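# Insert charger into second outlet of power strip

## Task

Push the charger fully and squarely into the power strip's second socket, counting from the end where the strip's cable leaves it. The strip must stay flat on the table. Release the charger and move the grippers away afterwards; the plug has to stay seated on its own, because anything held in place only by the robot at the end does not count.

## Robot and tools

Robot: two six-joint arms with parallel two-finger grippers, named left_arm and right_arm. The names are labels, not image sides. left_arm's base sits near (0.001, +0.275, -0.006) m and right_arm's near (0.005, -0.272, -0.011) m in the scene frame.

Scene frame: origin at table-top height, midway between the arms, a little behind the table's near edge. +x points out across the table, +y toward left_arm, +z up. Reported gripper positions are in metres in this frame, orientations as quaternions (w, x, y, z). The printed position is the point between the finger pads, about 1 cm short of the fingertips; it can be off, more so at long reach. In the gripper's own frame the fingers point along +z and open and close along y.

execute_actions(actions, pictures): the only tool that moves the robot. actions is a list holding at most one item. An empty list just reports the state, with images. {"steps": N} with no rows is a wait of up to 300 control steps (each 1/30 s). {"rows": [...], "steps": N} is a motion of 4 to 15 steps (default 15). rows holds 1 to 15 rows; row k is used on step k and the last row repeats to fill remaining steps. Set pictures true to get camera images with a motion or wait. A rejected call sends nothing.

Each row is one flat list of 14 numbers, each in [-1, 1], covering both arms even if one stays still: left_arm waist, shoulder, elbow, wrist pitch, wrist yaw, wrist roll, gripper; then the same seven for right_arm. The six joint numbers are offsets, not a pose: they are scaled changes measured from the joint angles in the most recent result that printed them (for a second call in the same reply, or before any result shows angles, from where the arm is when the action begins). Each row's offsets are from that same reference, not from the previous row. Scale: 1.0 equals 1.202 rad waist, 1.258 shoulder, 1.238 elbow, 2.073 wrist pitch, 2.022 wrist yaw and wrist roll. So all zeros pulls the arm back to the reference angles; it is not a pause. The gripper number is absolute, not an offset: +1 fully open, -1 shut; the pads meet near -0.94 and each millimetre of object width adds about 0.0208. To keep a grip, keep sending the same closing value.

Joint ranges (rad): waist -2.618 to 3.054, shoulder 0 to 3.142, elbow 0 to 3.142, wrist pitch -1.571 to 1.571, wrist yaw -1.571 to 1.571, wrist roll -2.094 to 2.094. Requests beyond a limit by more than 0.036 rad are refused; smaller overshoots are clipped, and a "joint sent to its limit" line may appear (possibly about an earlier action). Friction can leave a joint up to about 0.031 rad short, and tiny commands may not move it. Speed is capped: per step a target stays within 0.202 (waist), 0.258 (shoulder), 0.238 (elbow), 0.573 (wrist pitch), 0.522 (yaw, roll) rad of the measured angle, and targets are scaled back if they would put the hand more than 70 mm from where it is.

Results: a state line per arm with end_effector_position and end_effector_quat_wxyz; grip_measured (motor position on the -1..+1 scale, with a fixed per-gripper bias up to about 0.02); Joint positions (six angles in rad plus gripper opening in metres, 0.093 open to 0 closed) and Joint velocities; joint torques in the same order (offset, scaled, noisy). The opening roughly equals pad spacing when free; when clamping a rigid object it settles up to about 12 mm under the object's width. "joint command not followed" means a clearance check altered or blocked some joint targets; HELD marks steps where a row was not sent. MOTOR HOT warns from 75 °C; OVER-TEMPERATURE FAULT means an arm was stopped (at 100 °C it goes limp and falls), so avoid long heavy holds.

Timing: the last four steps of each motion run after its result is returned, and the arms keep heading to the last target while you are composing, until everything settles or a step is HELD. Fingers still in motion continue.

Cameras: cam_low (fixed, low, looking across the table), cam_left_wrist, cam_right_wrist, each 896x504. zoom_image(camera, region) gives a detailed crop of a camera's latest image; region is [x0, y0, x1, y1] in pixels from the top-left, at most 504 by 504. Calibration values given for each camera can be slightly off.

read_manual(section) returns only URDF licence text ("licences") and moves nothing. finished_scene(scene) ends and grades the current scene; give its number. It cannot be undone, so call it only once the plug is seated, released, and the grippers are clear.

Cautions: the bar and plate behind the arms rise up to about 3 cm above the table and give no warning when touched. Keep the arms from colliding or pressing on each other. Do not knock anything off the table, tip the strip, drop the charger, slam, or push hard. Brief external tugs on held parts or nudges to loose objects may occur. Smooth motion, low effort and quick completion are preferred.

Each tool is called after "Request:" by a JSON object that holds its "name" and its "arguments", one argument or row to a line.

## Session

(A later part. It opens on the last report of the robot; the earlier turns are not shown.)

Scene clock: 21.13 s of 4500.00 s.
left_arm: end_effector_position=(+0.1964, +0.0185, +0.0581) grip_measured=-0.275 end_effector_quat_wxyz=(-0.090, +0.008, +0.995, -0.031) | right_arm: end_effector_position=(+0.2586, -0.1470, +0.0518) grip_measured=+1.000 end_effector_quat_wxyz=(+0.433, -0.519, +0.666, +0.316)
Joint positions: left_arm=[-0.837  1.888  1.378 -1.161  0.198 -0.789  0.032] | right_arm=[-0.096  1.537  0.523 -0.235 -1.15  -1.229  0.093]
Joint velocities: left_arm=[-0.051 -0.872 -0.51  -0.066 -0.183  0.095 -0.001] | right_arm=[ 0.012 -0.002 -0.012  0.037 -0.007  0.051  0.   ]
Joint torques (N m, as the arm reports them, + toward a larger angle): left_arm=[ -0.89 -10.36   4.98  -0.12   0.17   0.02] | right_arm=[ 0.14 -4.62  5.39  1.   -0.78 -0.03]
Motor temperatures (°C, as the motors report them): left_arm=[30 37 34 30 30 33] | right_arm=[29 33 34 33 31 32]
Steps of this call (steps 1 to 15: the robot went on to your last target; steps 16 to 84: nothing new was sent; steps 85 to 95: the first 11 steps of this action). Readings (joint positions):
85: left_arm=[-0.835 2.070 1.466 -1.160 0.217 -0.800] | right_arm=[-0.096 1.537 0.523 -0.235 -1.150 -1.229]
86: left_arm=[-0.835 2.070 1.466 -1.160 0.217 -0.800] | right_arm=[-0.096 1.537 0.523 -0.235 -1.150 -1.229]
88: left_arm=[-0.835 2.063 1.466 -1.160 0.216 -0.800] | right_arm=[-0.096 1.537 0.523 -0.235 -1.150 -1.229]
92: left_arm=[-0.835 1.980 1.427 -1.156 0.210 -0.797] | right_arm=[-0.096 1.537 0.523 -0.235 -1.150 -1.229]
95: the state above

Request:
{"name": "execute_actions", "arguments": {
  "actions": [
    {"rows": [[-0.022,-0.148,-0.116,0,-0.032,0.024,-0.42,0,0,0,0,0,0,1],[-0.026,-0.163,-0.13,0.014,-0.04,0.029,-0.42,0,0,0,0,0,0,1],[-0.029,-0.177,-0.143,0.028,-0.049,0.034,-0.42,0,0,0,0,0,0,1],[-0.032,-0.191,-0.157,0.043,-0.057,0.039,-0.42,0,0,0,0,0,0,1],[-0.036,-0.205,-0.17,0.057,-0.065,0.044,-0.42,0,0,0,0,0,0,1],[-0.039,-0.22,-0.184,0.071,-0.073,0.049,-0.42,0,0,0,0,0,0,1],[-0.042,-0.234,-0.197,0.085,-0.081,0.054,-0.42,0,0,0,0,0,0,1],[-0.046,-0.248,-0.211,0.099,-0.09,0.058,-0.42,0,0,0,0,0,0,1],[-0.049,-0.262,-0.224,0.113,-0.098,0.063,-0.42,0,0,0,0,0,0,1],[-0.052,-0.277,-0.238,0.127,-0.106,0.068,-0.42,0,0,0,0,0,0,1],[-0.056,-0.291,-0.251,0.141,-0.114,0.073,-0.42,0,0,0,0,0,0,1],[-0.059,-0.305,-0.265,0.156,-0.122,0.078,-0.42,0,0,0,0,0,0,1],[-0.062,-0.319,-0.278,0.17,-0.131,0.083,-0.42,0,0,0,0,0,0,1],[-0.066,-0.334,-0.292,0.184,-0.139,0.088,-0.42,0,0,0,0,0,0,1],[-0.069,-0.348,-0.305,0.198,-0.147,0.093,-0.42,0,0,0,0,0,0,1]], "steps": 15}
  ]
}}

Scene clock: 21.83 s of 4500.00 s.
left_arm: end_effector_position=(+0.1848, +0.0463, +0.0806) grip_measured=-0.275 end_effector_quat_wxyz=(+0.042, +0.090, +0.994, -0.052) | right_arm: end_effector_position=(+0.2586, -0.1470, +0.0518) grip_measured=+1.000 end_effector_quat_wxyz=(+0.433, -0.519, +0.666, +0.316)
Joint positions: left_arm=[-0.888  1.572  1.113 -0.996  0.04  -0.688  0.032] | right_arm=[-0.096  1.537  0.523 -0.235 -1.15  -1.229  0.093]
Joint velocities: left_arm=[-0.134 -0.54  -0.486  0.784 -0.447  0.227  0.   ] | right_arm=[ 0.007  0.002 -0.012  0.051  0.037 -0.051  0.   ]
Joint torques (N m, as the arm reports them, + toward a larger angle): left_arm=[-0.61 -7.96  5.73  0.7  -0.04  0.12] | right_arm=[ 0.13 -4.65  5.39  1.   -0.79 -0.02]
Motor temperatures (°C, as the motors report them): left_arm=[30 37 34 30 30 33] | right_arm=[29 33 34 33 31 32]
Steps of this call (steps 1 to 4: the last 4 steps of your previous action; steps 5 to 10: the robot went on to your last target; steps 11 to 21: the first 11 steps of this action). Readings (joint positions):
11: left_arm=[-0.852 1.730 1.268 -1.189 0.160 -0.760] | right_arm=[-0.096 1.537 0.523 -0.235 -1.150 -1.229]
12: left_arm=[-0.853 1.724 1.258 -1.179 0.154 -0.756] | right_arm=[-0.096 1.537 0.523 -0.235 -1.150 -1.229]
14: left_arm=[-0.858 1.702 1.229 -1.149 0.134 -0.745] | right_arm=[-0.096 1.537 0.523 -0.235 -1.150 -1.229]
18: left_arm=[-0.876 1.630 1.161 -1.071 0.084 -0.715] | right_arm=[-0.096 1.537 0.523 -0.235 -1.150 -1.229]
21: the state above

Request:
{"name": "execute_actions", "arguments": {
  "actions": [
    {"rows": [[-0.031,-0.096,-0.094,0.14,-0.08,0.05,-0.42,0,0,0,0,0,0,1],[-0.036,-0.095,-0.098,0.165,-0.092,0.056,-0.42,0,0,0,0,0,0,1],[-0.04,-0.093,-0.103,0.193,-0.104,0.062,-0.42,0,0,0,0,0,0,1],[-0.045,-0.09,-0.108,0.221,-0.115,0.068,-0.42,0,0,0,0,0,0,1],[-0.049,-0.087,-0.114,0.249,-0.127,0.074,-0.42,0,0,0,0,0,0,1],[-0.053,-0.084,-0.12,0.277,-0.138,0.08,-0.42,0,0,0,0,0,0,1],[-0.058,-0.081,-0.126,0.305,-0.15,0.085,-0.42,0,0,0,0,0,0,1],[-0.062,-0.078,-0.131,0.333,-0.161,0.091,-0.42,0,0,0,0,0,0,1],[-0.067,-0.075,-0.137,0.361,-0.173,0.097,-0.42,0,0,0,0,0,0,1],[-0.071,-0.072,-0.143,0.389,-0.184,0.103,-0.42,0,0,0,0,0,0,1],[-0.075,-0.069,-0.149,0.417,-0.196,0.109,-0.42,0,0,0,0,0,0,1],[-0.08,-0.066,-0.155,0.445,-0.207,0.115,-0.42,0,0,0,0,0,0,1],[-0.084,-0.063,-0.16,0.473,-0.219,0.121,-0.42,0,0,0,0,0,0,1],[-0.089,-0.06,-0.166,0.501,-0.23,0.127,-0.42,0,0,0,0,0,0,1],[-0.093,-0.057,-0.172,0.529,-0.242,0.133,-0.42,0,0,0,0,0,0,1]], "steps": 15}
  ]
}}

Scene clock: 22.63 s of 4500.00 s.
left_arm: end_effector_position=(+0.2584, -0.0095, +0.1240) grip_measured=-0.275 end_effector_quat_wxyz=(+0.337, +0.154, +0.920, -0.127) | right_arm: end_effector_position=(+0.2586, -0.1470, +0.0518) grip_measured=+1.000 end_effector_quat_wxyz=(+0.433, -0.519, +0.666, +0.316)
Joint positions: left_arm=[-0.96   1.467  0.957 -0.388 -0.251 -0.523  0.032] | right_arm=[-0.096  1.537  0.523 -0.235 -1.15  -1.229  0.093]
Joint velocities: left_arm=[-0.159 -0.017 -0.208  1.502 -0.593  0.344 -0.001] | right_arm=[-0.017 -0.007 -0.012  0.037  0.007 -0.022  0.   ]
Joint torques (N m, as the arm reports them, + toward a larger angle): left_arm=[-0.24 -4.84  6.94  1.95 -0.13  0.07] | right_arm=[ 0.14 -4.63  5.4   0.99 -0.8  -0.03]
Motor temperatures (°C, as the motors report them): left_arm=[30 37 34 30 30 33] | right_arm=[29 34 34 33 31 32]
Steps of this call (steps 1 to 4: the last 4 steps of your previous action; steps 5 to 13: the robot went on to your last target; steps 14 to 24: the first 11 steps of this action). Readings (joint positions):
14: left_arm=[-0.911 1.467 1.022 -0.778 -0.085 -0.612] | right_arm=[-0.096 1.537 0.523 -0.235 -1.150 -1.229]
15: left_arm=[-0.913 1.467 1.019 -0.764 -0.094 -0.607] | right_arm=[-0.096 1.537 0.523 -0.235 -1.150 -1.229]
17: left_arm=[-0.922 1.467 1.008 -0.708 -0.120 -0.592] | right_arm=[-0.096 1.537 0.523 -0.235 -1.150 -1.229]
21: left_arm=[-0.944 1.467 0.978 -0.541 -0.190 -0.555] | right_arm=[-0.096 1.537 0.523 -0.235 -1.150 -1.229]
24: the state above

Request:
{"name": "execute_actions", "arguments": {
  "actions": [
    {"rows": [[-0.036,0.032,-0.053,0.257,-0.106,0.055,-0.42,0,0,0,0,0,0,1],[-0.039,0.04,-0.063,0.279,-0.113,0.059,-0.42,0,0,0,0,0,0,1],[-0.041,0.05,-0.075,0.301,-0.121,0.063,-0.42,0,0,0,0,0,0,1],[-0.044,0.06,-0.087,0.323,-0.128,0.067,-0.42,0,0,0,0,0,0,1],[-0.047,0.07,-0.1,0.345,-0.136,0.071,-0.42,0,0,0,0,0,0,1],[-0.05,0.08,-0.112,0.366,-0.144,0.075,-0.42,0,0,0,0,0,0,1],[-0.053,0.09,-0.125,0.386,-0.151,0.079,-0.42,0,0,0,0,0,0,1],[-0.055,0.1,-0.137,0.406,-0.159,0.082,-0.42,0,0,0,0,0,0,1],[-0.058,0.11,-0.15,0.425,-0.166,0.086,-0.42,0,0,0,0,0,0,1],[-0.061,0.12,-0.162,0.443,-0.174,0.09,-0.42,0,0,0,0,0,0,1],[-0.064,0.13,-0.175,0.461,-0.182,0.094,-0.42,0,0,0,0,0,0,1],[-0.067,0.14,-0.187,0.478,-0.189,0.098,-0.42,0,0,0,0,0,0,1],[-0.069,0.15,-0.2,0.494,-0.197,0.102,-0.42,0,0,0,0,0,0,1],[-0.072,0.16,-0.212,0.51,-0.204,0.106,-0.42,0,0,0,0,0,0,1],[-0.075,0.169,-0.224,0.525,-0.212,0.11,-0.42,0,0,0,0,0,0,1]], "steps": 15}
  ]
}}

Scene clock: 23.47 s of 4500.00 s.
left_arm: end_effector_position=(+0.3067, -0.0462, +0.1513) grip_measured=-0.275 end_effector_quat_wxyz=(+0.558, +0.116, +0.808, -0.151) | right_arm: end_effector_position=(+0.2586, -0.1470, +0.0518) grip_measured=+1.000 end_effector_quat_wxyz=(+0.433, -0.519, +0.666, +0.316)
Joint positions: left_arm=[-1.022  1.599  0.785  0.384 -0.544 -0.372  0.032] | right_arm=[-0.096  1.537  0.523 -0.235 -1.15  -1.229  0.093]
Joint velocities: left_arm=[-0.085  0.408 -0.496  1.033 -0.418  0.198 -0.   ] | right_arm=[-0.012  0.007 -0.007  0.081  0.051 -0.066  0.   ]
Joint torques (N m, as the arm reports them, + toward a larger angle): left_arm=[-0.46 -6.94  6.85  2.45 -0.22 -0.01] | right_arm=[ 0.13 -4.64  5.37  0.99 -0.79 -0.02]
Motor temperatures (°C, as the motors report them): left_arm=[30 37 34 30 30 33] | right_arm=[29 34 34 33 31 32]
Steps of this call (steps 1 to 4: the last 4 steps of your previous action; steps 5 to 14: the robot went on to your last target; steps 15 to 25: the first 11 steps of this action). Readings (joint positions):
15: left_arm=[-0.991 1.489 0.918 0.059 -0.429 -0.431] | right_arm=[-0.096 1.537 0.523 -0.235 -1.150 -1.229]
16: left_arm=[-0.992 1.490 0.913 0.078 -0.436 -0.427] | right_arm=[-0.096 1.537 0.523 -0.235 -1.150 -1.229]
18: left_arm=[-0.996 1.501 0.895 0.136 -0.456 -0.418] | right_arm=[-0.096 1.537 0.523 -0.235 -1.150 -1.229]
22: left_arm=[-1.012 1.553 0.836 0.280 -0.504 -0.393] | right_arm=[-0.096 1.537 0.523 -0.235 -1.150 -1.229]
25: the state above

Request:
{"name": "execute_actions", "arguments": {
  "actions": [
    {"rows": [[-0.025,0.068,-0.091,0.159,-0.07,0.038,-0.42,0,0,0,0,0,0,1],[-0.027,0.073,-0.098,0.166,-0.073,0.04,-0.42,0,0,0,0,0,0,1],[-0.029,0.078,-0.106,0.173,-0.076,0.042,-0.42,0,0,0,0,0,0,1],[-0.031,0.083,-0.114,0.18,-0.079,0.044,-0.42,0,0,0,0,0,0,1],[-0.033,0.088,-0.122,0.186,-0.082,0.046,-0.42,0,0,0,0,0,0,1],[-0.035,0.093,-0.13,0.191,-0.084,0.048,-0.42,0,0,0,0,0,0,1],[-0.037,0.098,-0.138,0.195,-0.086,0.05,-0.42,0,0,0,0,0,0,1],[-0.038,0.103,-0.146,0.199,-0.088,0.052,-0.42,0,0,0,0,0,0,1],[-0.039,0.108,-0.153,0.202,-0.089,0.053,-0.42,0,0,0,0,0,0,1],[-0.04,0.113,-0.16,0.204,-0.09,0.054,-0.42,0,0,0,0,0,0,1],[-0.041,0.117,-0.167,0.205,-0.09,0.054,-0.42,0,0,0,0,0,0,1],[-0.041,0.121,-0.173,0.206,-0.09,0.054,-0.42,0,0,0,0,0,0,1],[-0.041,0.125,-0.178,0.206,-0.09,0.054,-0.42,0,0,0,0,0,0,1],[-0.041,0.128,-0.183,0.206,-0.09,0.054,-0.42,0,0,0,0,0,0,1],[-0.041,0.13,-0.186,0.206,-0.09,0.054,-0.42,0,0,0,0,0,0,1]], "steps": 15}
  ]
}}

Request:
{"name": "execute_actions", "arguments": {
  "actions": [
    {"steps": 14}
  ],
  "pictures": true
}}

Scene clock: 24.33 s of 4500.00 s.
left_arm: end_effector_position=(+0.3008, -0.0257, +0.1123) grip_measured=-0.275 end_effector_quat_wxyz=(+0.607, +0.106, +0.780, -0.103) | right_arm: end_effector_position=(+0.2586, -0.1470, +0.0518) grip_measured=+1.000 end_effector_quat_wxyz=(+0.433, -0.519, +0.666, +0.316)
Joint positions: left_arm=[-1.061  1.724  0.612  0.755 -0.699 -0.282  0.032] | right_arm=[-0.096  1.537  0.523 -0.235 -1.15  -1.229  0.093]
Joint velocities: left_arm=[-0.022  0.237 -0.305  0.125 -0.095  0.095  0.001] | right_arm=[-0.002 -0.002  0.012 -0.007 -0.051  0.007  0.   ]
Joint torques (N m, as the arm reports them, + toward a larger angle): left_arm=[-0.54 -6.67  5.13  2.45 -0.2   0.05] | right_arm=[ 0.15 -4.67  5.37  0.99 -0.8  -0.02]
Motor temperatures (°C, as the motors report them): left_arm=[30 37 34 30 30 33] | right_arm=[29 34 34 33 31 32]
Steps of this call (steps 1 to 4: the last 4 steps of your previous action; steps 5 to 15: the robot went on to your last target; steps 16 to 26: the first 11 steps of this action). Readings (joint positions):
16: left_arm=[-1.041 1.678 0.691 0.659 -0.662 -0.311] | right_arm=[-0.096 1.537 0.523 -0.235 -1.150 -1.229]
17: left_arm=[-1.041 1.678 0.691 0.664 -0.665 -0.308] | right_arm=[-0.096 1.537 0.523 -0.235 -1.150 -1.229]
19: left_arm=[-1.044 1.678 0.682 0.688 -0.673 -0.303] | right_arm=[-0.096 1.537 0.523 -0.235 -1.150 -1.229]
23: left_arm=[-1.056 1.699 0.644 0.737 -0.690 -0.290] | right_arm=[-0.096 1.537 0.523 -0.235 -1.150 -1.229]
26: the state above

Scene clock: 24.80 s of 4500.00 s.
left_arm: end_effector_position=(+0.2966, -0.0161, +0.0915) grip_measured=-0.275 end_effector_quat_wxyz=(+0.598, +0.118, +0.789, -0.082) | right_arm: end_effector_position=(+0.2586, -0.1470, +0.0518) grip_measured=+1.000 end_effector_quat_wxyz=(+0.433, -0.519, +0.666, +0.316)
Joint positions: left_arm=[-1.063  1.754  0.571  0.778 -0.71  -0.272  0.032] | right_arm=[-0.096  1.537  0.523 -0.235 -1.15  -1.229  0.093]
Joint velocities: left_arm=[-0.012 -0.007  0.002  0.007  0.007  0.022 -0.   ] | right_arm=[ 0.007 -0.017 -0.007 -0.051 -0.022  0.066  0.   ]
Joint torques (N m, as the arm reports them, + toward a larger angle): left_arm=[-0.42 -6.71  4.71  2.41 -0.23  0.08] | right_arm=[ 0.12 -4.66  5.38  1.   -0.78 -0.02]
Motor temperatures (°C, as the motors report them): left_arm=[30 37 34 31 30 33] | right_arm=[29 34 34 33 31 32]
Kept back: nothing.
Steps of this call (steps 1 to 4: the last 4 steps of your previous action; steps 5 to 14: the robot went on to your last target). Readings (joint positions):
1: left_arm=[-1.062 1.731 0.602 0.758 -0.702 -0.279] | right_arm=[-0.096 1.537 0.523 -0.235 -1.150 -1.229]
2: left_arm=[-1.062 1.738 0.593 0.760 -0.703 -0.278] | right_arm=[-0.096 1.537 0.523 -0.235 -1.150 -1.229]
4: left_arm=[-1.062 1.748 0.579 0.763 -0.706 -0.275] | right_arm=[-0.096 1.537 0.523 -0.235 -1.150 -1.229]
8: left_arm=[-1.063 1.754 0.571 0.774 -0.709 -0.273] | right_arm=[-0.096 1.537 0.523 -0.235 -1.150 -1.229]
14: the state above
camera_calibration (this result's frames):
cam_left_wrist: T_world_to_cam=[[-0.287818, -0.957648, -0.00841605, 0.0654994], [-0.626003, 0.194779, -0.755104, 0.297457], [0.724763, -0.212064, -0.655551, -0.072967], [0, 0, 0, 1]] pos_world=[0.257945, -0.0106867, 0.177329]
cam_right_wrist: T_world_to_cam=[[0.966254, -0.256919, 0.0186063, -0.288977], [-0.185867, -0.745398, -0.640184, 0.00996645], [0.178344, 0.615122, -0.767997, 0.163837], [0, 0, 0, 1]] pos_world=[0.251858, -0.167594, 0.137583]

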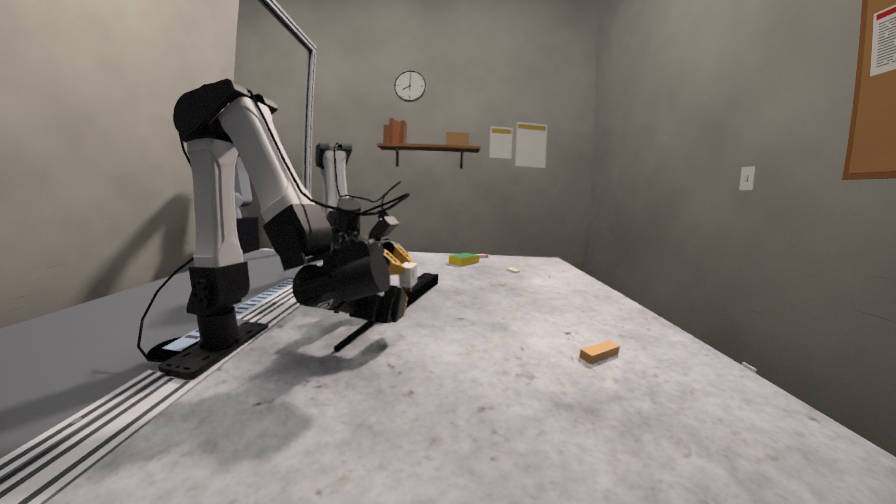

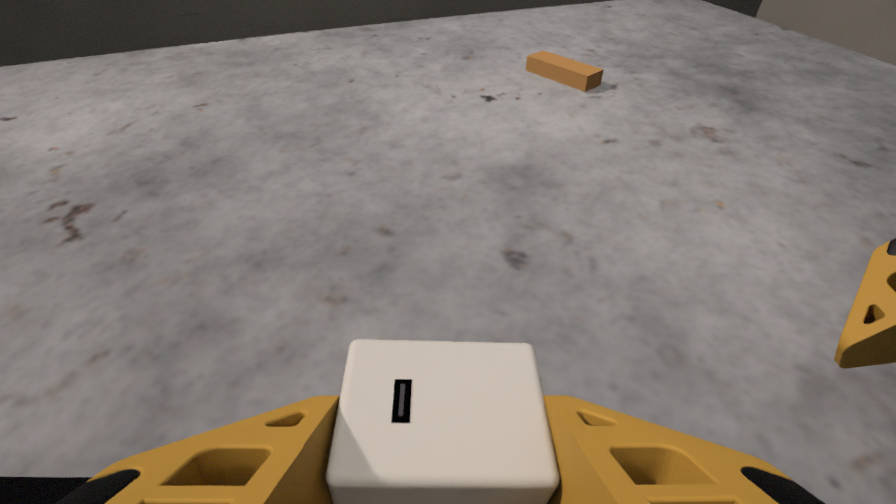

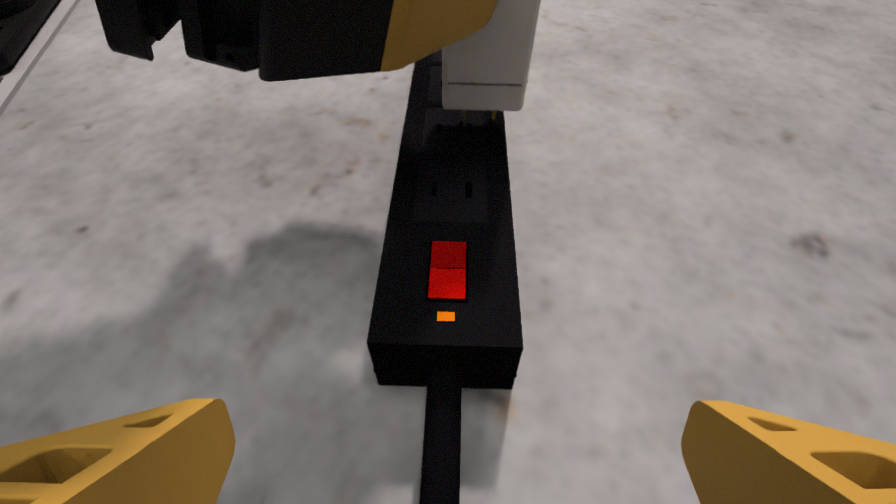

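Request:
{"name": "zoom_image", "arguments": {
  "camera": "cam_right_wrist",
  "region": [390, 40, 560, 220]
}}

Region (390, 40, 560, 220) of cam_right_wrist's 896x504 image, scaled by 2.800, with more detail than that image has.

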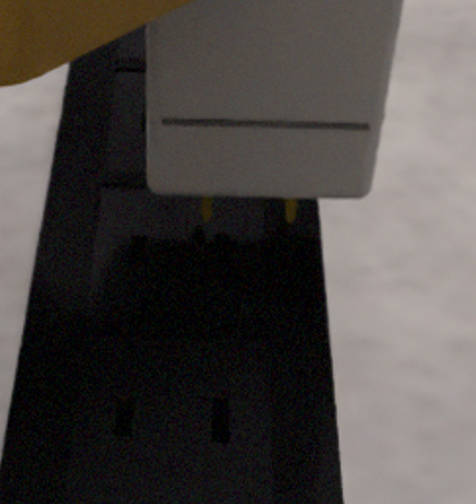

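Request:
{"name": "execute_actions", "arguments": {
  "actions": [
    {"rows": [[-0.006,-0.008,-0.008,0.01,-0.005,-0.002,-0.42,0,0,0,0,0,0,1],[-0.01,-0.014,-0.014,0.009,-0.009,-0.005,-0.42,0,0,0,0,0,0,1],[-0.014,-0.018,-0.019,0.008,-0.012,-0.007,-0.42,0,0,0,0,0,0,1],[-0.018,-0.022,-0.024,0.007,-0.014,-0.009,-0.42,0,0,0,0,0,0,1],[-0.022,-0.026,-0.029,0.007,-0.016,-0.01,-0.42,0,0,0,0,0,0,1],[-0.025,-0.029,-0.033,0.007,-0.018,-0.011,-0.42,0,0,0,0,0,0,1],[-0.0283,-0.0318,-0.0372,0.007,-0.0193,-0.0119,-0.42,0,0,0,0,0,0,1]], "steps": 15}
  ]
}}

Request:
{"name": "execute_actions", "arguments": {
  "actions": [
    {"steps": 10}
  ],
  "pictures": true
}}

Scene clock: 27.80 s of 4500.00 s.
left_arm: end_effector_position=(+0.2865, -0.0146, +0.0889) grip_measured=-0.275 end_effector_quat_wxyz=(+0.597, +0.120, +0.789, -0.083) | right_arm: end_effector_position=(+0.2586, -0.1470, +0.0518) grip_measured=+1.000 end_effector_quat_wxyz=(+0.433, -0.519, +0.666, +0.316)
Joint positions: left_arm=[-1.09   1.738  0.544  0.778 -0.729 -0.285  0.032] | right_arm=[-0.096  1.537  0.523 -0.235 -1.15  -1.229  0.093]
Joint velocities: left_arm=[-0.007 -0.012  0.002 -0.037 -0.037 -0.022  0.   ] | right_arm=[ 0.002 -0.012 -0.012  0.007  0.007  0.051  0.   ]
Joint torques (N m, as the arm reports them, + toward a larger angle): left_arm=[-0.43 -9.06  4.32  2.23 -0.22 -0.05] | right_arm=[ 0.12 -4.66  5.36  0.99 -0.79 -0.03]
Motor temperatures (°C, as the motors report them): left_arm=[30 37 34 31 30 33] | right_arm=[29 34 34 33 31 32]
Steps of this call (steps 1 to 30: the robot went on to your last target; steps 31 to 79: nothing new was sent; steps 80 to 90: the first 11 steps of this action). Readings (joint positions):
80: left_arm=[-1.063 1.754 0.571 0.779 -0.711 -0.272] | right_arm=[-0.096 1.537 0.523 -0.235 -1.150 -1.229]
81: left_arm=[-1.063 1.754 0.571 0.779 -0.711 -0.272] | right_arm=[-0.096 1.537 0.523 -0.235 -1.150 -1.229]
83: left_arm=[-1.066 1.754 0.571 0.779 -0.716 -0.275] | right_arm=[-0.096 1.537 0.523 -0.235 -1.150 -1.229]
87: left_arm=[-1.085 1.741 0.550 0.779 -0.725 -0.282] | right_arm=[-0.096 1.537 0.523 -0.235 -1.150 -1.229]
90: the state above

Scene clock: 28.13 s of 4500.00 s.
left_arm: end_effector_position=(+0.2868, -0.0139, +0.0893) grip_measured=-0.275 end_effector_quat_wxyz=(+0.597, +0.118, +0.789, -0.082) | right_arm: end_effector_position=(+0.2586, -0.1470, +0.0518) grip_measured=+1.000 end_effector_quat_wxyz=(+0.433, -0.519, +0.666, +0.316)
Joint positions: left_arm=[-1.09   1.738  0.544  0.778 -0.734 -0.287  0.032] | right_arm=[-0.096  1.537  0.523 -0.235 -1.15  -1.229  0.093]
Joint velocities: left_arm=[-0.002 -0.017  0.002  0.007  0.007  0.037 -0.   ] | right_arm=[ 0.012 -0.012 -0.002 -0.051 -0.051 -0.022  0.   ]
Joint torques (N m, as the arm reports them, + toward a larger angle): left_arm=[-0.35 -9.16  4.48  2.2  -0.25 -0.11] | right_arm=[ 0.15 -4.66  5.38  1.   -0.79 -0.02]
Motor temperatures (°C, as the motors report them): left_arm=[30 37 34 31 30 33] | right_arm=[29 34 34 33 31 32]
Kept back: nothing.
Steps of this call (steps 1 to 4: the last 4 steps of your previous action; steps 5 to 10: the robot went on to your last target). Readings (joint positions):
1: left_arm=[-1.090 1.738 0.544 0.778 -0.730 -0.285] | right_arm=[-0.096 1.537 0.523 -0.235 -1.150 -1.229]
2: left_arm=[-1.090 1.738 0.544 0.778 -0.731 -0.286] | right_arm=[-0.096 1.537 0.523 -0.235 -1.150 -1.229]
4: left_arm=[-1.090 1.738 0.544 0.778 -0.732 -0.286] | right_arm=[-0.096 1.537 0.523 -0.235 -1.150 -1.229]
8: left_arm=[-1.090 1.738 0.544 0.778 -0.733 -0.287] | right_arm=[-0.096 1.537 0.523 -0.235 -1.150 -1.229]
10: the state above
camera_calibration (this result's frames):
cam_left_wrist: T_world_to_cam=[[-0.288218, -0.95753, -0.00820945, 0.0648878], [-0.627098, 0.195223, -0.75408, 0.289397], [0.723656, -0.212191, -0.656731, -0.0664075], [0, 0, 0, 1]] pos_world=[0.248238, -0.00845601, 0.175149]
cam_right_wrist: T_world_to_cam=[[0.966254, -0.256919, 0.0186063, -0.288977], [-0.185867, -0.745398, -0.640184, 0.00996645], [0.178344, 0.615122, -0.767997, 0.163837], [0, 0, 0, 1]] pos_world=[0.251858, -0.167594, 0.137583]

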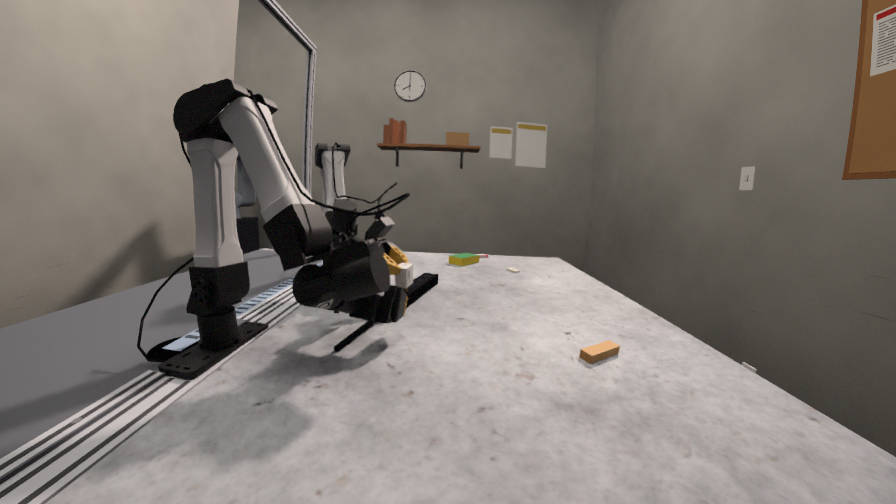

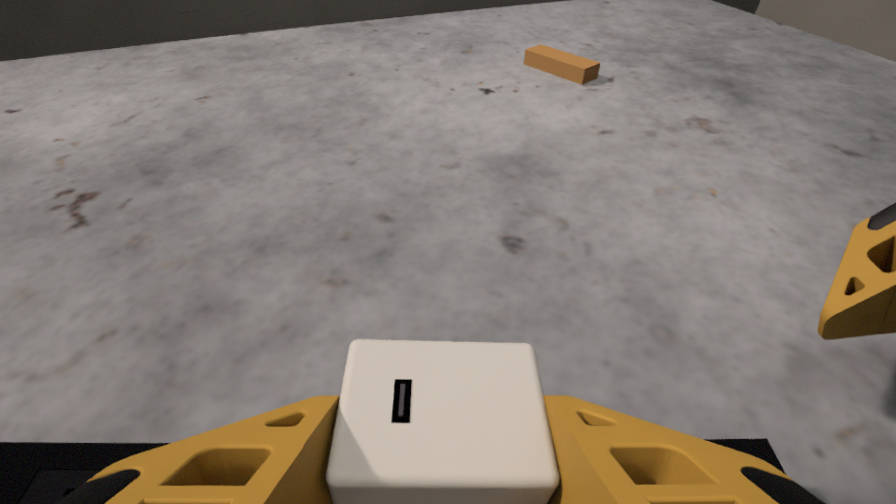

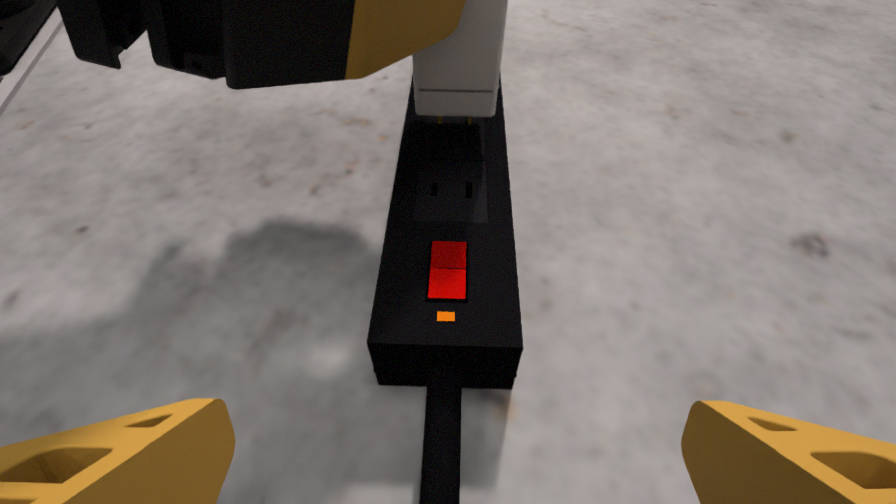

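Request:
{"name": "zoom_image", "arguments": {
  "camera": "cam_right_wrist",
  "region": [400, 70, 520, 210]
}}

Request:
{"name": "zoom_image", "arguments": {
  "camera": "cam_left_wrist",
  "region": [0, 404, 200, 504]
}}

Region (400, 70, 520, 210) of cam_right_wrist's 896x504 image, scaled by 3.600, with more detail than that image has; it fills the left 432 columns of this view, and the rest is white.

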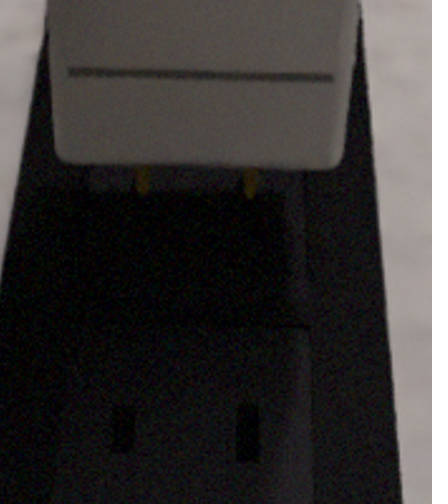

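Region (0, 404, 200, 504) of cam_left_wrist's 896x504 image, scaled by 2.520, with more detail than that image has.

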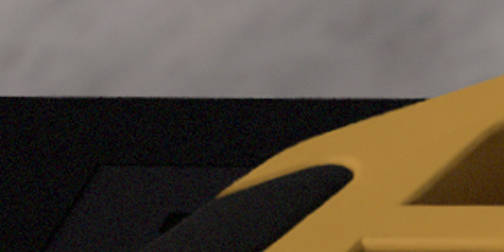

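Request:
{"name": "zoom_image", "arguments": {
  "camera": "cam_left_wrist",
  "region": [680, 404, 880, 504]
}}

Request:
{"name": "zoom_image", "arguments": {
  "camera": "cam_left_wrist",
  "region": [0, 430, 120, 504]
}}

Region (680, 404, 880, 504) of cam_left_wrist's 896x504 image, scaled by 2.520, with more detail than that image has.

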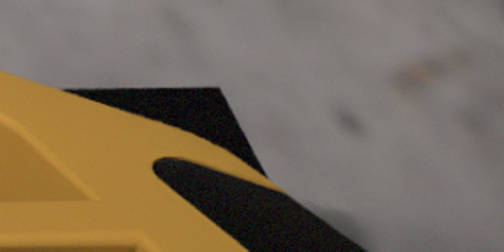

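Region (0, 430, 120, 504) of cam_left_wrist's 896x504 image, scaled by 4.200, with more detail than that image has; it fills the top 311 rows of this view, and the rest is white.

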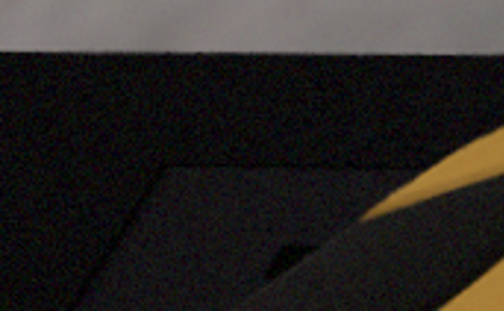

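Request:
{"name": "execute_actions", "arguments": {
  "actions": [
    {"rows": [[0,0,0,0.007,0.004,0,-0.42,0,0,0,0,0,0,1],[0,0,0,0.007,0.008,0,-0.42,0,0,0,0,0,0,1],[0,0,0,0.007,0.012,0,-0.42,0,0,0,0,0,0,1],[0,0,0,0.007,0.015,0,-0.42,0,0,0,0,0,0,1],[0,0,0,0.007,0.0175,0,-0.42,0,0,0,0,0,0,1]], "steps": 15}
  ]
}}

Request:
{"name": "execute_actions", "arguments": {
  "actions": [
    {"steps": 10}
  ],
  "pictures": true
}}

Scene clock: 37.60 s of 4500.00 s.
left_arm: end_effector_position=(+0.2857, -0.0168, +0.0885) grip_measured=-0.275 end_effector_quat_wxyz=(+0.594, +0.123, +0.790, -0.089) | right_arm: end_effector_position=(+0.2586, -0.1470, +0.0518) grip_measured=+1.000 end_effector_quat_wxyz=(+0.433, -0.519, +0.666, +0.316)
Joint positions: left_arm=[-1.09   1.738  0.544  0.779 -0.715 -0.288  0.032] | right_arm=[-0.096  1.537  0.523 -0.235 -1.15  -1.229  0.093]
Joint velocities: left_arm=[-0.017 -0.002  0.007 -0.037  0.007  0.007 -0.001] | right_arm=[ 0.007  0.017  0.002 -0.066 -0.022 -0.007  0.   ]
Joint torques (N m, as the arm reports them, + toward a larger angle): left_arm=[ 0.14 -7.17  6.32  2.22  0.01 -0.02] | right_arm=[ 0.15 -4.66  5.41  1.   -0.79 -0.03]
Motor temperatures (°C, as the motors report them): left_arm=[30 38 34 33 30 33] | right_arm=[29 34 35 33 31 32]
Steps of this call (steps 1 to 15: the robot went on to your last target; steps 16 to 90: nothing new was sent; then 6.10 s passed at rest; steps 91 to 101: the first 11 steps of this action). Readings (joint positions):
91: left_arm=[-1.090 1.738 0.544 0.778 -0.734 -0.288] | right_arm=[-0.096 1.537 0.523 -0.235 -1.150 -1.229]
92: left_arm=[-1.090 1.738 0.544 0.778 -0.732 -0.288] | right_arm=[-0.096 1.537 0.523 -0.235 -1.150 -1.229]
94: left_arm=[-1.090 1.738 0.544 0.778 -0.725 -0.288] | right_arm=[-0.096 1.537 0.523 -0.235 -1.150 -1.229]
98: left_arm=[-1.090 1.738 0.544 0.779 -0.716 -0.288] | right_arm=[-0.096 1.537 0.523 -0.235 -1.150 -1.229]
101: the state above

Scene clock: 37.93 s of 4500.00 s.
left_arm: end_effector_position=(+0.2856, -0.0171, +0.0885) grip_measured=-0.275 end_effector_quat_wxyz=(+0.594, +0.124, +0.790, -0.090) | right_arm: end_effector_position=(+0.2586, -0.1470, +0.0518) grip_measured=+1.000 end_effector_quat_wxyz=(+0.433, -0.519, +0.666, +0.316)
Joint positions: left_arm=[-1.09   1.738  0.544  0.78  -0.713 -0.288  0.032] | right_arm=[-0.096  1.537  0.523 -0.235 -1.15  -1.229  0.093]
Joint velocities: left_arm=[-0.012  0.007 -0.012  0.007 -0.066 -0.037 -0.   ] | right_arm=[-0.002  0.007  0.017 -0.007  0.066  0.066  0.   ]
Joint torques (N m, as the arm reports them, + toward a larger angle): left_arm=[ 0.14 -7.21  6.29  2.21  0.01 -0.03] | right_arm=[ 0.12 -4.65  5.4   1.   -0.79 -0.02]
Motor temperatures (°C, as the motors report them): left_arm=[30 38 34 33 30 33] | right_arm=[29 34 35 33 31 32]
Kept back: nothing.
Steps of this call (steps 1 to 4: the last 4 steps of your previous action; steps 5 to 10: the robot went on to your last target). Readings (joint positions):
1: left_arm=[-1.090 1.738 0.544 0.779 -0.714 -0.288] | right_arm=[-0.096 1.537 0.523 -0.235 -1.150 -1.229]
2: left_arm=[-1.090 1.738 0.544 0.780 -0.714 -0.288] | right_arm=[-0.096 1.537 0.523 -0.235 -1.150 -1.229]
4: left_arm=[-1.090 1.738 0.544 0.780 -0.713 -0.288] | right_arm=[-0.096 1.537 0.523 -0.235 -1.150 -1.229]
8: left_arm=[-1.090 1.738 0.544 0.780 -0.713 -0.288] | right_arm=[-0.096 1.537 0.523 -0.235 -1.150 -1.229]
10: the state above
camera_calibration (this result's frames):
cam_left_wrist: T_world_to_cam=[[-0.306604, -0.951836, -0.00148639, 0.0661882], [-0.628539, 0.203636, -0.750647, 0.288929], [0.714795, -0.229217, -0.660702, -0.0641332], [0, 0, 0, 1]] pos_world=[0.247739, -0.0105365, 0.174609]
cam_right_wrist: T_world_to_cam=[[0.966254, -0.256919, 0.0186063, -0.288977], [-0.185867, -0.745398, -0.640184, 0.00996645], [0.178344, 0.615122, -0.767997, 0.163837], [0, 0, 0, 1]] pos_world=[0.251858, -0.167594, 0.137583]

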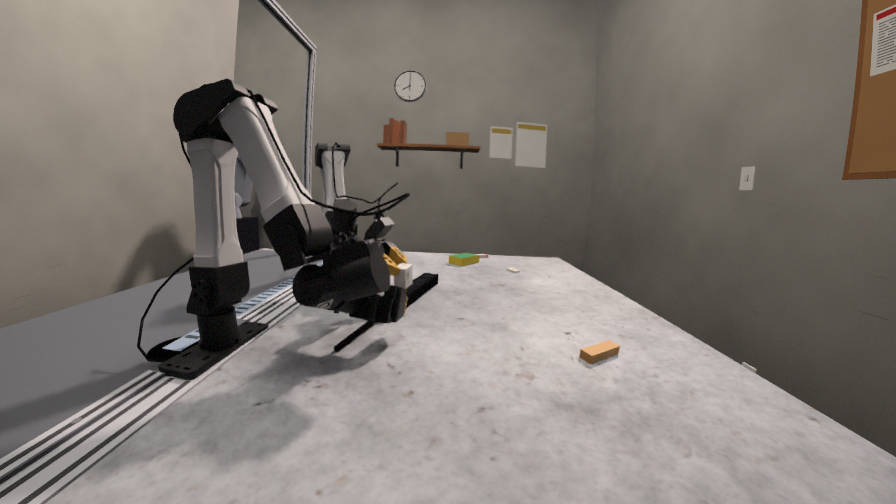

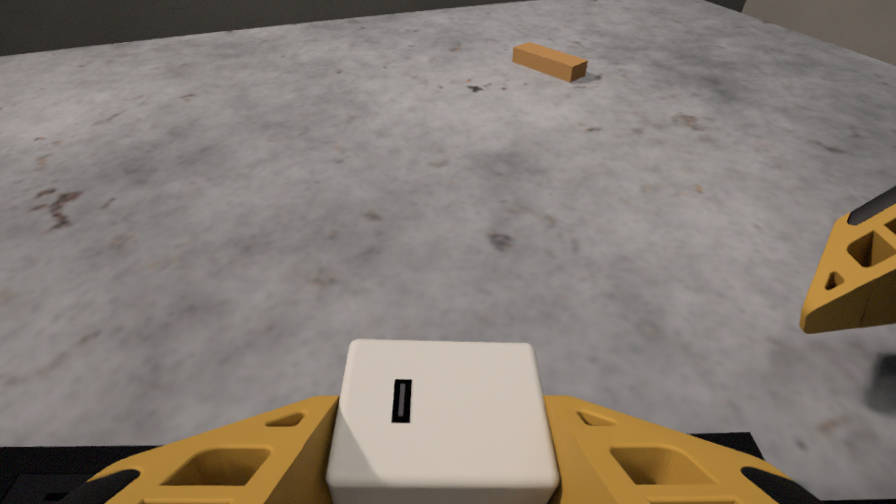

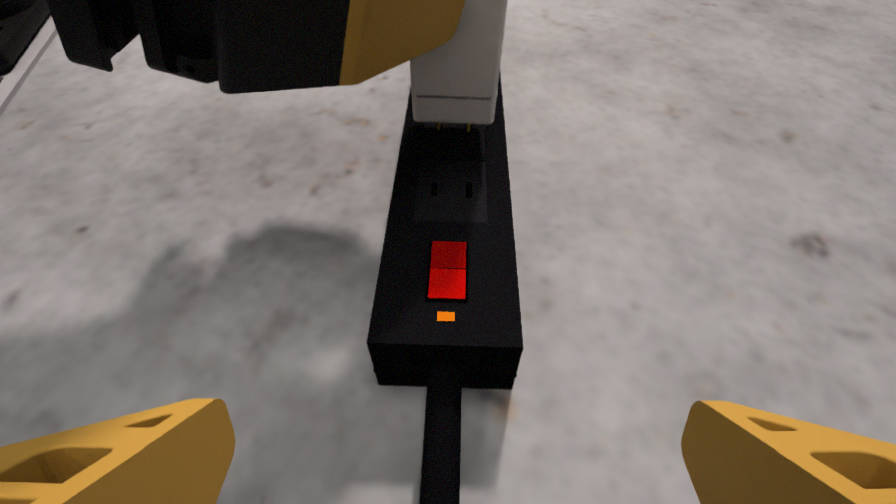

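Request:
{"name": "zoom_image", "arguments": {
  "camera": "cam_right_wrist",
  "region": [400, 70, 520, 210]
}}

Request:
{"name": "zoom_image", "arguments": {
  "camera": "cam_left_wrist",
  "region": [0, 430, 120, 504]
}}

Request:
{"name": "zoom_image", "arguments": {
  "camera": "cam_left_wrist",
  "region": [680, 404, 880, 504]
}}

Region (400, 70, 520, 210) of cam_right_wrist's 896x504 image, scaled by 3.600, with more detail than that image has; it fills the left 432 columns of this view, and the rest is white.

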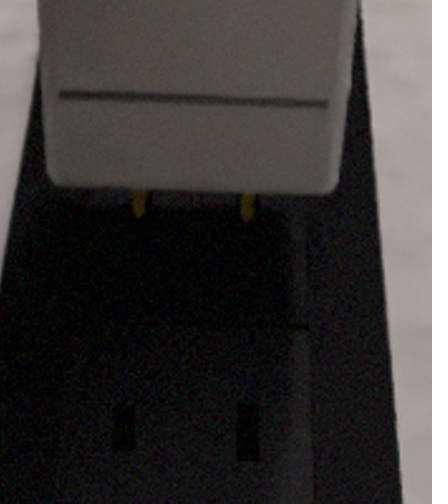

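Region (0, 430, 120, 504) of cam_left_wrist's 896x504 image, scaled by 4.200, with more detail than that image has; it fills the top 311 rows of this view, and the rest is white.

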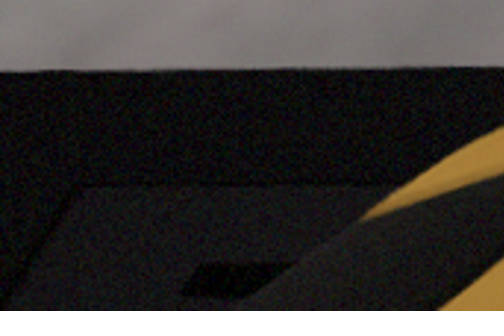

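Region (680, 404, 880, 504) of cam_left_wrist's 896x504 image, scaled by 2.520, with more detail than that image has.

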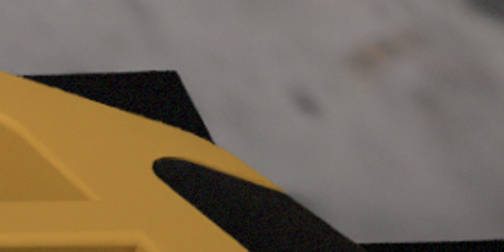

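Request:
{"name": "execute_actions", "arguments": {
  "actions": [
    {"rows": [[0,0,0,0.01,0.004,0,-0.42,0,0,0,0,0,0,1],[0,0,0,0.013,0.004,0,-0.42,0,0,0,0,0,0,1],[0,0,0,0.016,0.004,0,-0.42,0,0,0,0,0,0,1],[0,0,0,0.018,0.004,0,-0.42,0,0,0,0,0,0,1],[0,0,0,0.019,0.004,0,-0.42,0,0,0,0,0,0,1]], "steps": 15}
  ]
}}

Request:
{"name": "execute_actions", "arguments": {
  "actions": [
    {"steps": 10}
  ]
}}

Scene clock: 39.17 s of 4500.00 s.
left_arm: end_effector_position=(+0.2856, -0.0181, +0.0896) grip_measured=-0.275 end_effector_quat_wxyz=(+0.595, +0.123, +0.789, -0.094) | right_arm: end_effector_position=(+0.2586, -0.1470, +0.0518) grip_measured=+1.000 end_effector_quat_wxyz=(+0.433, -0.519, +0.666, +0.316)
Joint positions: left_arm=[-1.09   1.738  0.544  0.786 -0.709 -0.288  0.032] | right_arm=[-0.096  1.537  0.523 -0.235 -1.15  -1.229  0.093]
Joint velocities: left_arm=[-0.007 -0.022 -0.007 -0.022  0.037 -0.007  0.   ] | right_arm=[-0.007 -0.002 -0.017  0.007 -0.007 -0.007  0.   ]
Joint torques (N m, as the arm reports them, + toward a larger angle): left_arm=[ 0.17 -7.21  6.3   2.42 -0.07 -0.03] | right_arm=[ 0.11 -4.67  5.4   1.   -0.79 -0.02]
Motor temperatures (°C, as the motors report them): left_arm=[30 38 34 33 30 33] | right_arm=[29 34 35 33 31 32]
Steps of this call (steps 1 to 15: the robot went on to your last target; steps 16 to 26: nothing new was sent; steps 27 to 37: the first 11 steps of this action). Readings (joint positions):
27: left_arm=[-1.090 1.738 0.544 0.780 -0.713 -0.288] | right_arm=[-0.096 1.537 0.523 -0.235 -1.150 -1.229]
28: left_arm=[-1.090 1.738 0.544 0.781 -0.713 -0.288] | right_arm=[-0.096 1.537 0.523 -0.235 -1.150 -1.229]
30: left_arm=[-1.090 1.738 0.544 0.782 -0.712 -0.288] | right_arm=[-0.096 1.537 0.523 -0.235 -1.150 -1.229]
34: left_arm=[-1.090 1.738 0.544 0.785 -0.710 -0.288] | right_arm=[-0.096 1.537 0.523 -0.235 -1.150 -1.229]
37: the state above

Scene clock: 39.50 s of 4500.00 s.
left_arm: end_effector_position=(+0.2856, -0.0182, +0.0897) grip_measured=-0.275 end_effector_quat_wxyz=(+0.595, +0.123, +0.788, -0.094) | right_arm: end_effector_position=(+0.2586, -0.1470, +0.0518) grip_measured=+1.000 end_effector_quat_wxyz=(+0.433, -0.519, +0.666, +0.316)
Joint positions: left_arm=[-1.09   1.738  0.544  0.787 -0.709 -0.288  0.032] | right_arm=[-0.096  1.537  0.523 -0.235 -1.15  -1.229  0.093]
Joint velocities: left_arm=[-0.002 -0.022  0.007 -0.095 -0.022  0.022 -0.001] | right_arm=[-0.027  0.002 -0.007 -0.007 -0.066 -0.007  0.   ]
Joint torques (N m, as the arm reports them, + toward a larger angle): left_arm=[ 0.17 -7.22  6.3   2.41 -0.08 -0.04] | right_arm=[ 0.12 -4.63  5.42  1.   -0.8  -0.02]
Motor temperatures (°C, as the motors report them): left_arm=[30 38 34 33 30 33] | right_arm=[29 34 35 33 31 32]
Kept back: nothing.
Steps of this call (steps 1 to 4: the last 4 steps of your previous action; steps 5 to 10: the robot went on to your last target). Readings (joint positions):
1: left_arm=[-1.090 1.738 0.544 0.786 -0.709 -0.288] | right_arm=[-0.096 1.537 0.523 -0.235 -1.150 -1.229]
2: left_arm=[-1.090 1.738 0.544 0.787 -0.709 -0.288] | right_arm=[-0.096 1.537 0.523 -0.235 -1.150 -1.229]
4: left_arm=[-1.090 1.738 0.544 0.787 -0.709 -0.288] | right_arm=[-0.096 1.537 0.523 -0.235 -1.150 -1.229]
8: left_arm=[-1.090 1.738 0.544 0.787 -0.709 -0.288] | right_arm=[-0.096 1.537 0.523 -0.235 -1.150 -1.229]
10: the state above

Request:
{"name": "execute_actions", "arguments": {
  "actions": [
    {"rows": [[0,0.003,0,0.016,0,0,-0.42,0,0,0,0,0,0,1],[0,0.005,0,0.016,0,0,-0.42,0,0,0,0,0,0,1],[0,0.007,0,0.017,0,0,-0.42,0,0,0,0,0,0,1],[0,0.009,0,0.017,0,0,-0.42,0,0,0,0,0,0,1],[0,0.011,0,0.017,0,0,-0.42,0,0,0,0,0,0,1],[0,0.012,0,0.017,0,0,-0.42,0,0,0,0,0,0,1],[0,0.013,0,0.017,0,0,-0.42,0,0,0,0,0,0,1],[0,0.014,0,0.017,0,0,-0.42,0,0,0,0,0,0,1]], "steps": 15}
  ]
}}

Request:
{"name": "execute_actions", "arguments": {
  "actions": [
    {"steps": 8}
  ],
  "pictures": true
}}

Request:
{"name": "zoom_image", "arguments": {
  "camera": "cam_right_wrist",
  "region": [400, 70, 520, 210]
}}

Scene clock: 40.20 s of 4500.00 s.
left_arm: end_effector_position=(+0.2857, -0.0185, +0.0904) grip_measured=-0.275 end_effector_quat_wxyz=(+0.596, +0.122, +0.788, -0.095) | right_arm: end_effector_position=(+0.2586, -0.1470, +0.0518) grip_measured=+1.000 end_effector_quat_wxyz=(+0.433, -0.519, +0.666, +0.316)
Joint positions: left_arm=[-1.09   1.738  0.544  0.791 -0.709 -0.288  0.032] | right_arm=[-0.096  1.537  0.523 -0.235 -1.15  -1.229  0.093]
Joint velocities: left_arm=[ 0.002  0.012 -0.012  0.007 -0.007  0.007 -0.001] | right_arm=[ 0.012 -0.032 -0.002  0.007  0.022 -0.037  0.   ]
Joint torques (N m, as the arm reports them, + toward a larger angle): left_arm=[ 0.17 -5.76  6.33  2.41 -0.1  -0.03] | right_arm=[ 0.14 -4.64  5.39  0.99 -0.79 -0.02]
Motor temperatures (°C, as the motors report them): left_arm=[30 38 34 34 30 33] | right_arm=[29 34 35 33 31 32]
Steps of this call (steps 1 to 10: the robot went on to your last target; steps 11 to 21: the first 11 steps of this action). Readings (joint positions):
11: left_arm=[-1.090 1.738 0.544 0.788 -0.709 -0.288] | right_arm=[-0.096 1.537 0.523 -0.235 -1.150 -1.229]
12: left_arm=[-1.090 1.738 0.544 0.788 -0.709 -0.288] | right_arm=[-0.096 1.537 0.523 -0.235 -1.150 -1.229]
14: left_arm=[-1.090 1.738 0.544 0.789 -0.709 -0.288] | right_arm=[-0.096 1.537 0.523 -0.235 -1.150 -1.229]
18: left_arm=[-1.090 1.738 0.544 0.790 -0.709 -0.288] | right_arm=[-0.096 1.537 0.523 -0.235 -1.150 -1.229]
21: the state above

Scene clock: 40.47 s of 4500.00 s.
left_arm: end_effector_position=(+0.2857, -0.0185, +0.0904) grip_measured=-0.275 end_effector_quat_wxyz=(+0.596, +0.122, +0.788, -0.095) | right_arm: end_effector_position=(+0.2586, -0.1470, +0.0518) grip_measured=+1.000 end_effector_quat_wxyz=(+0.433, -0.519, +0.666, +0.316)
Joint positions: left_arm=[-1.09   1.738  0.544  0.791 -0.709 -0.288  0.032] | right_arm=[-0.096  1.537  0.523 -0.235 -1.15  -1.229  0.093]
Joint velocities: left_arm=[ 0.007 -0.012  0.002 -0.051 -0.007  0.022 -0.001] | right_arm=[-0.002  0.002 -0.007  0.066  0.022 -0.007  0.   ]
Joint torques (N m, as the arm reports them, + toward a larger angle): left_arm=[ 0.17 -5.75  6.31  2.39 -0.1  -0.04] | right_arm=[ 0.11 -4.66  5.39  1.   -0.79 -0.03]
Motor temperatures (°C, as the motors report them): left_arm=[30 38 34 34 30 33] | right_arm=[29 34 35 33 31 32]
Kept back: nothing.
Steps of this call (steps 1 to 4: the last 4 steps of your previous action; steps 5 to 8: the robot went on to your last target). Readings (joint positions):
1: left_arm=[-1.090 1.738 0.544 0.791 -0.709 -0.288] | right_arm=[-0.096 1.537 0.523 -0.235 -1.150 -1.229]
2: left_arm=[-1.090 1.738 0.544 0.791 -0.709 -0.288] | right_arm=[-0.096 1.537 0.523 -0.235 -1.150 -1.229]
4: left_arm=[-1.090 1.738 0.544 0.791 -0.709 -0.288] | right_arm=[-0.096 1.537 0.523 -0.235 -1.150 -1.229]
8: the state above
camera_calibration (this result's frames):
cam_left_wrist: T_world_to_cam=[[-0.310264, -0.950622, 0.00734335, 0.0651912], [-0.624612, 0.198026, -0.755411, 0.289971], [0.716656, -0.238963, -0.655211, -0.0644708], [0, 0, 0, 1]] pos_world=[0.247549, -0.0108556, 0.176326]
cam_right_wrist: T_world_to_cam=[[0.966254, -0.256919, 0.0186063, -0.288977], [-0.185867, -0.745398, -0.640184, 0.00996645], [0.178344, 0.615122, -0.767997, 0.163837], [0, 0, 0, 1]] pos_world=[0.251858, -0.167594, 0.137583]

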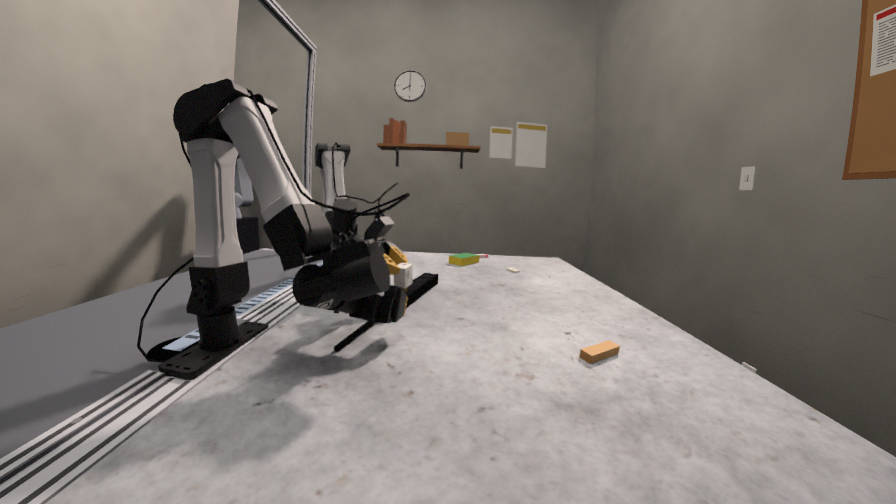

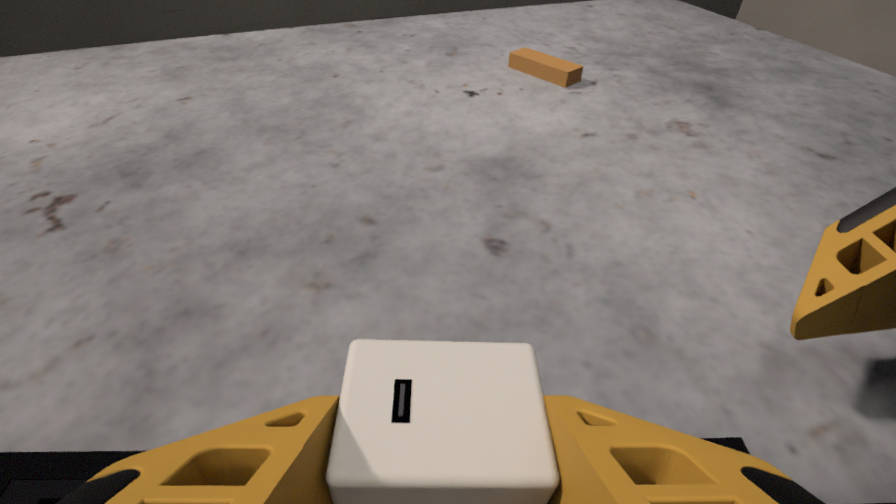

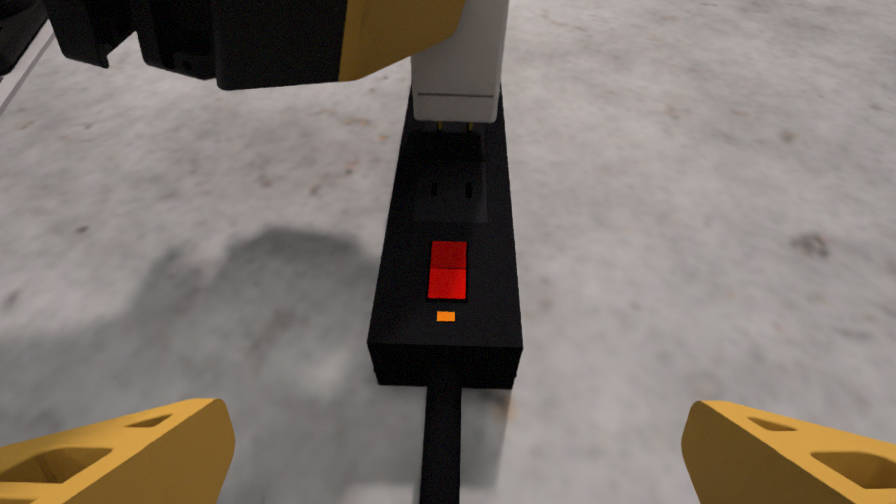

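Region (400, 70, 520, 210) of cam_right_wrist's 896x504 image, scaled by 3.600, with more detail than that image has; it fills the left 432 columns of this view, and the rest is white.

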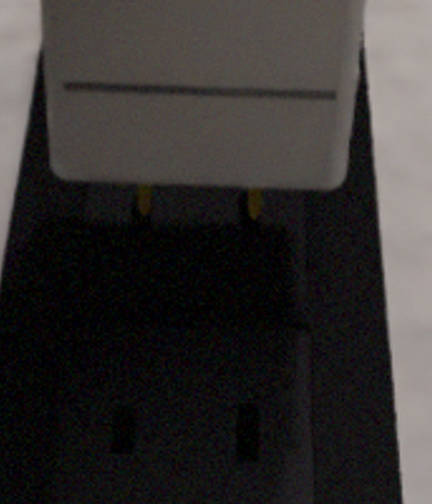

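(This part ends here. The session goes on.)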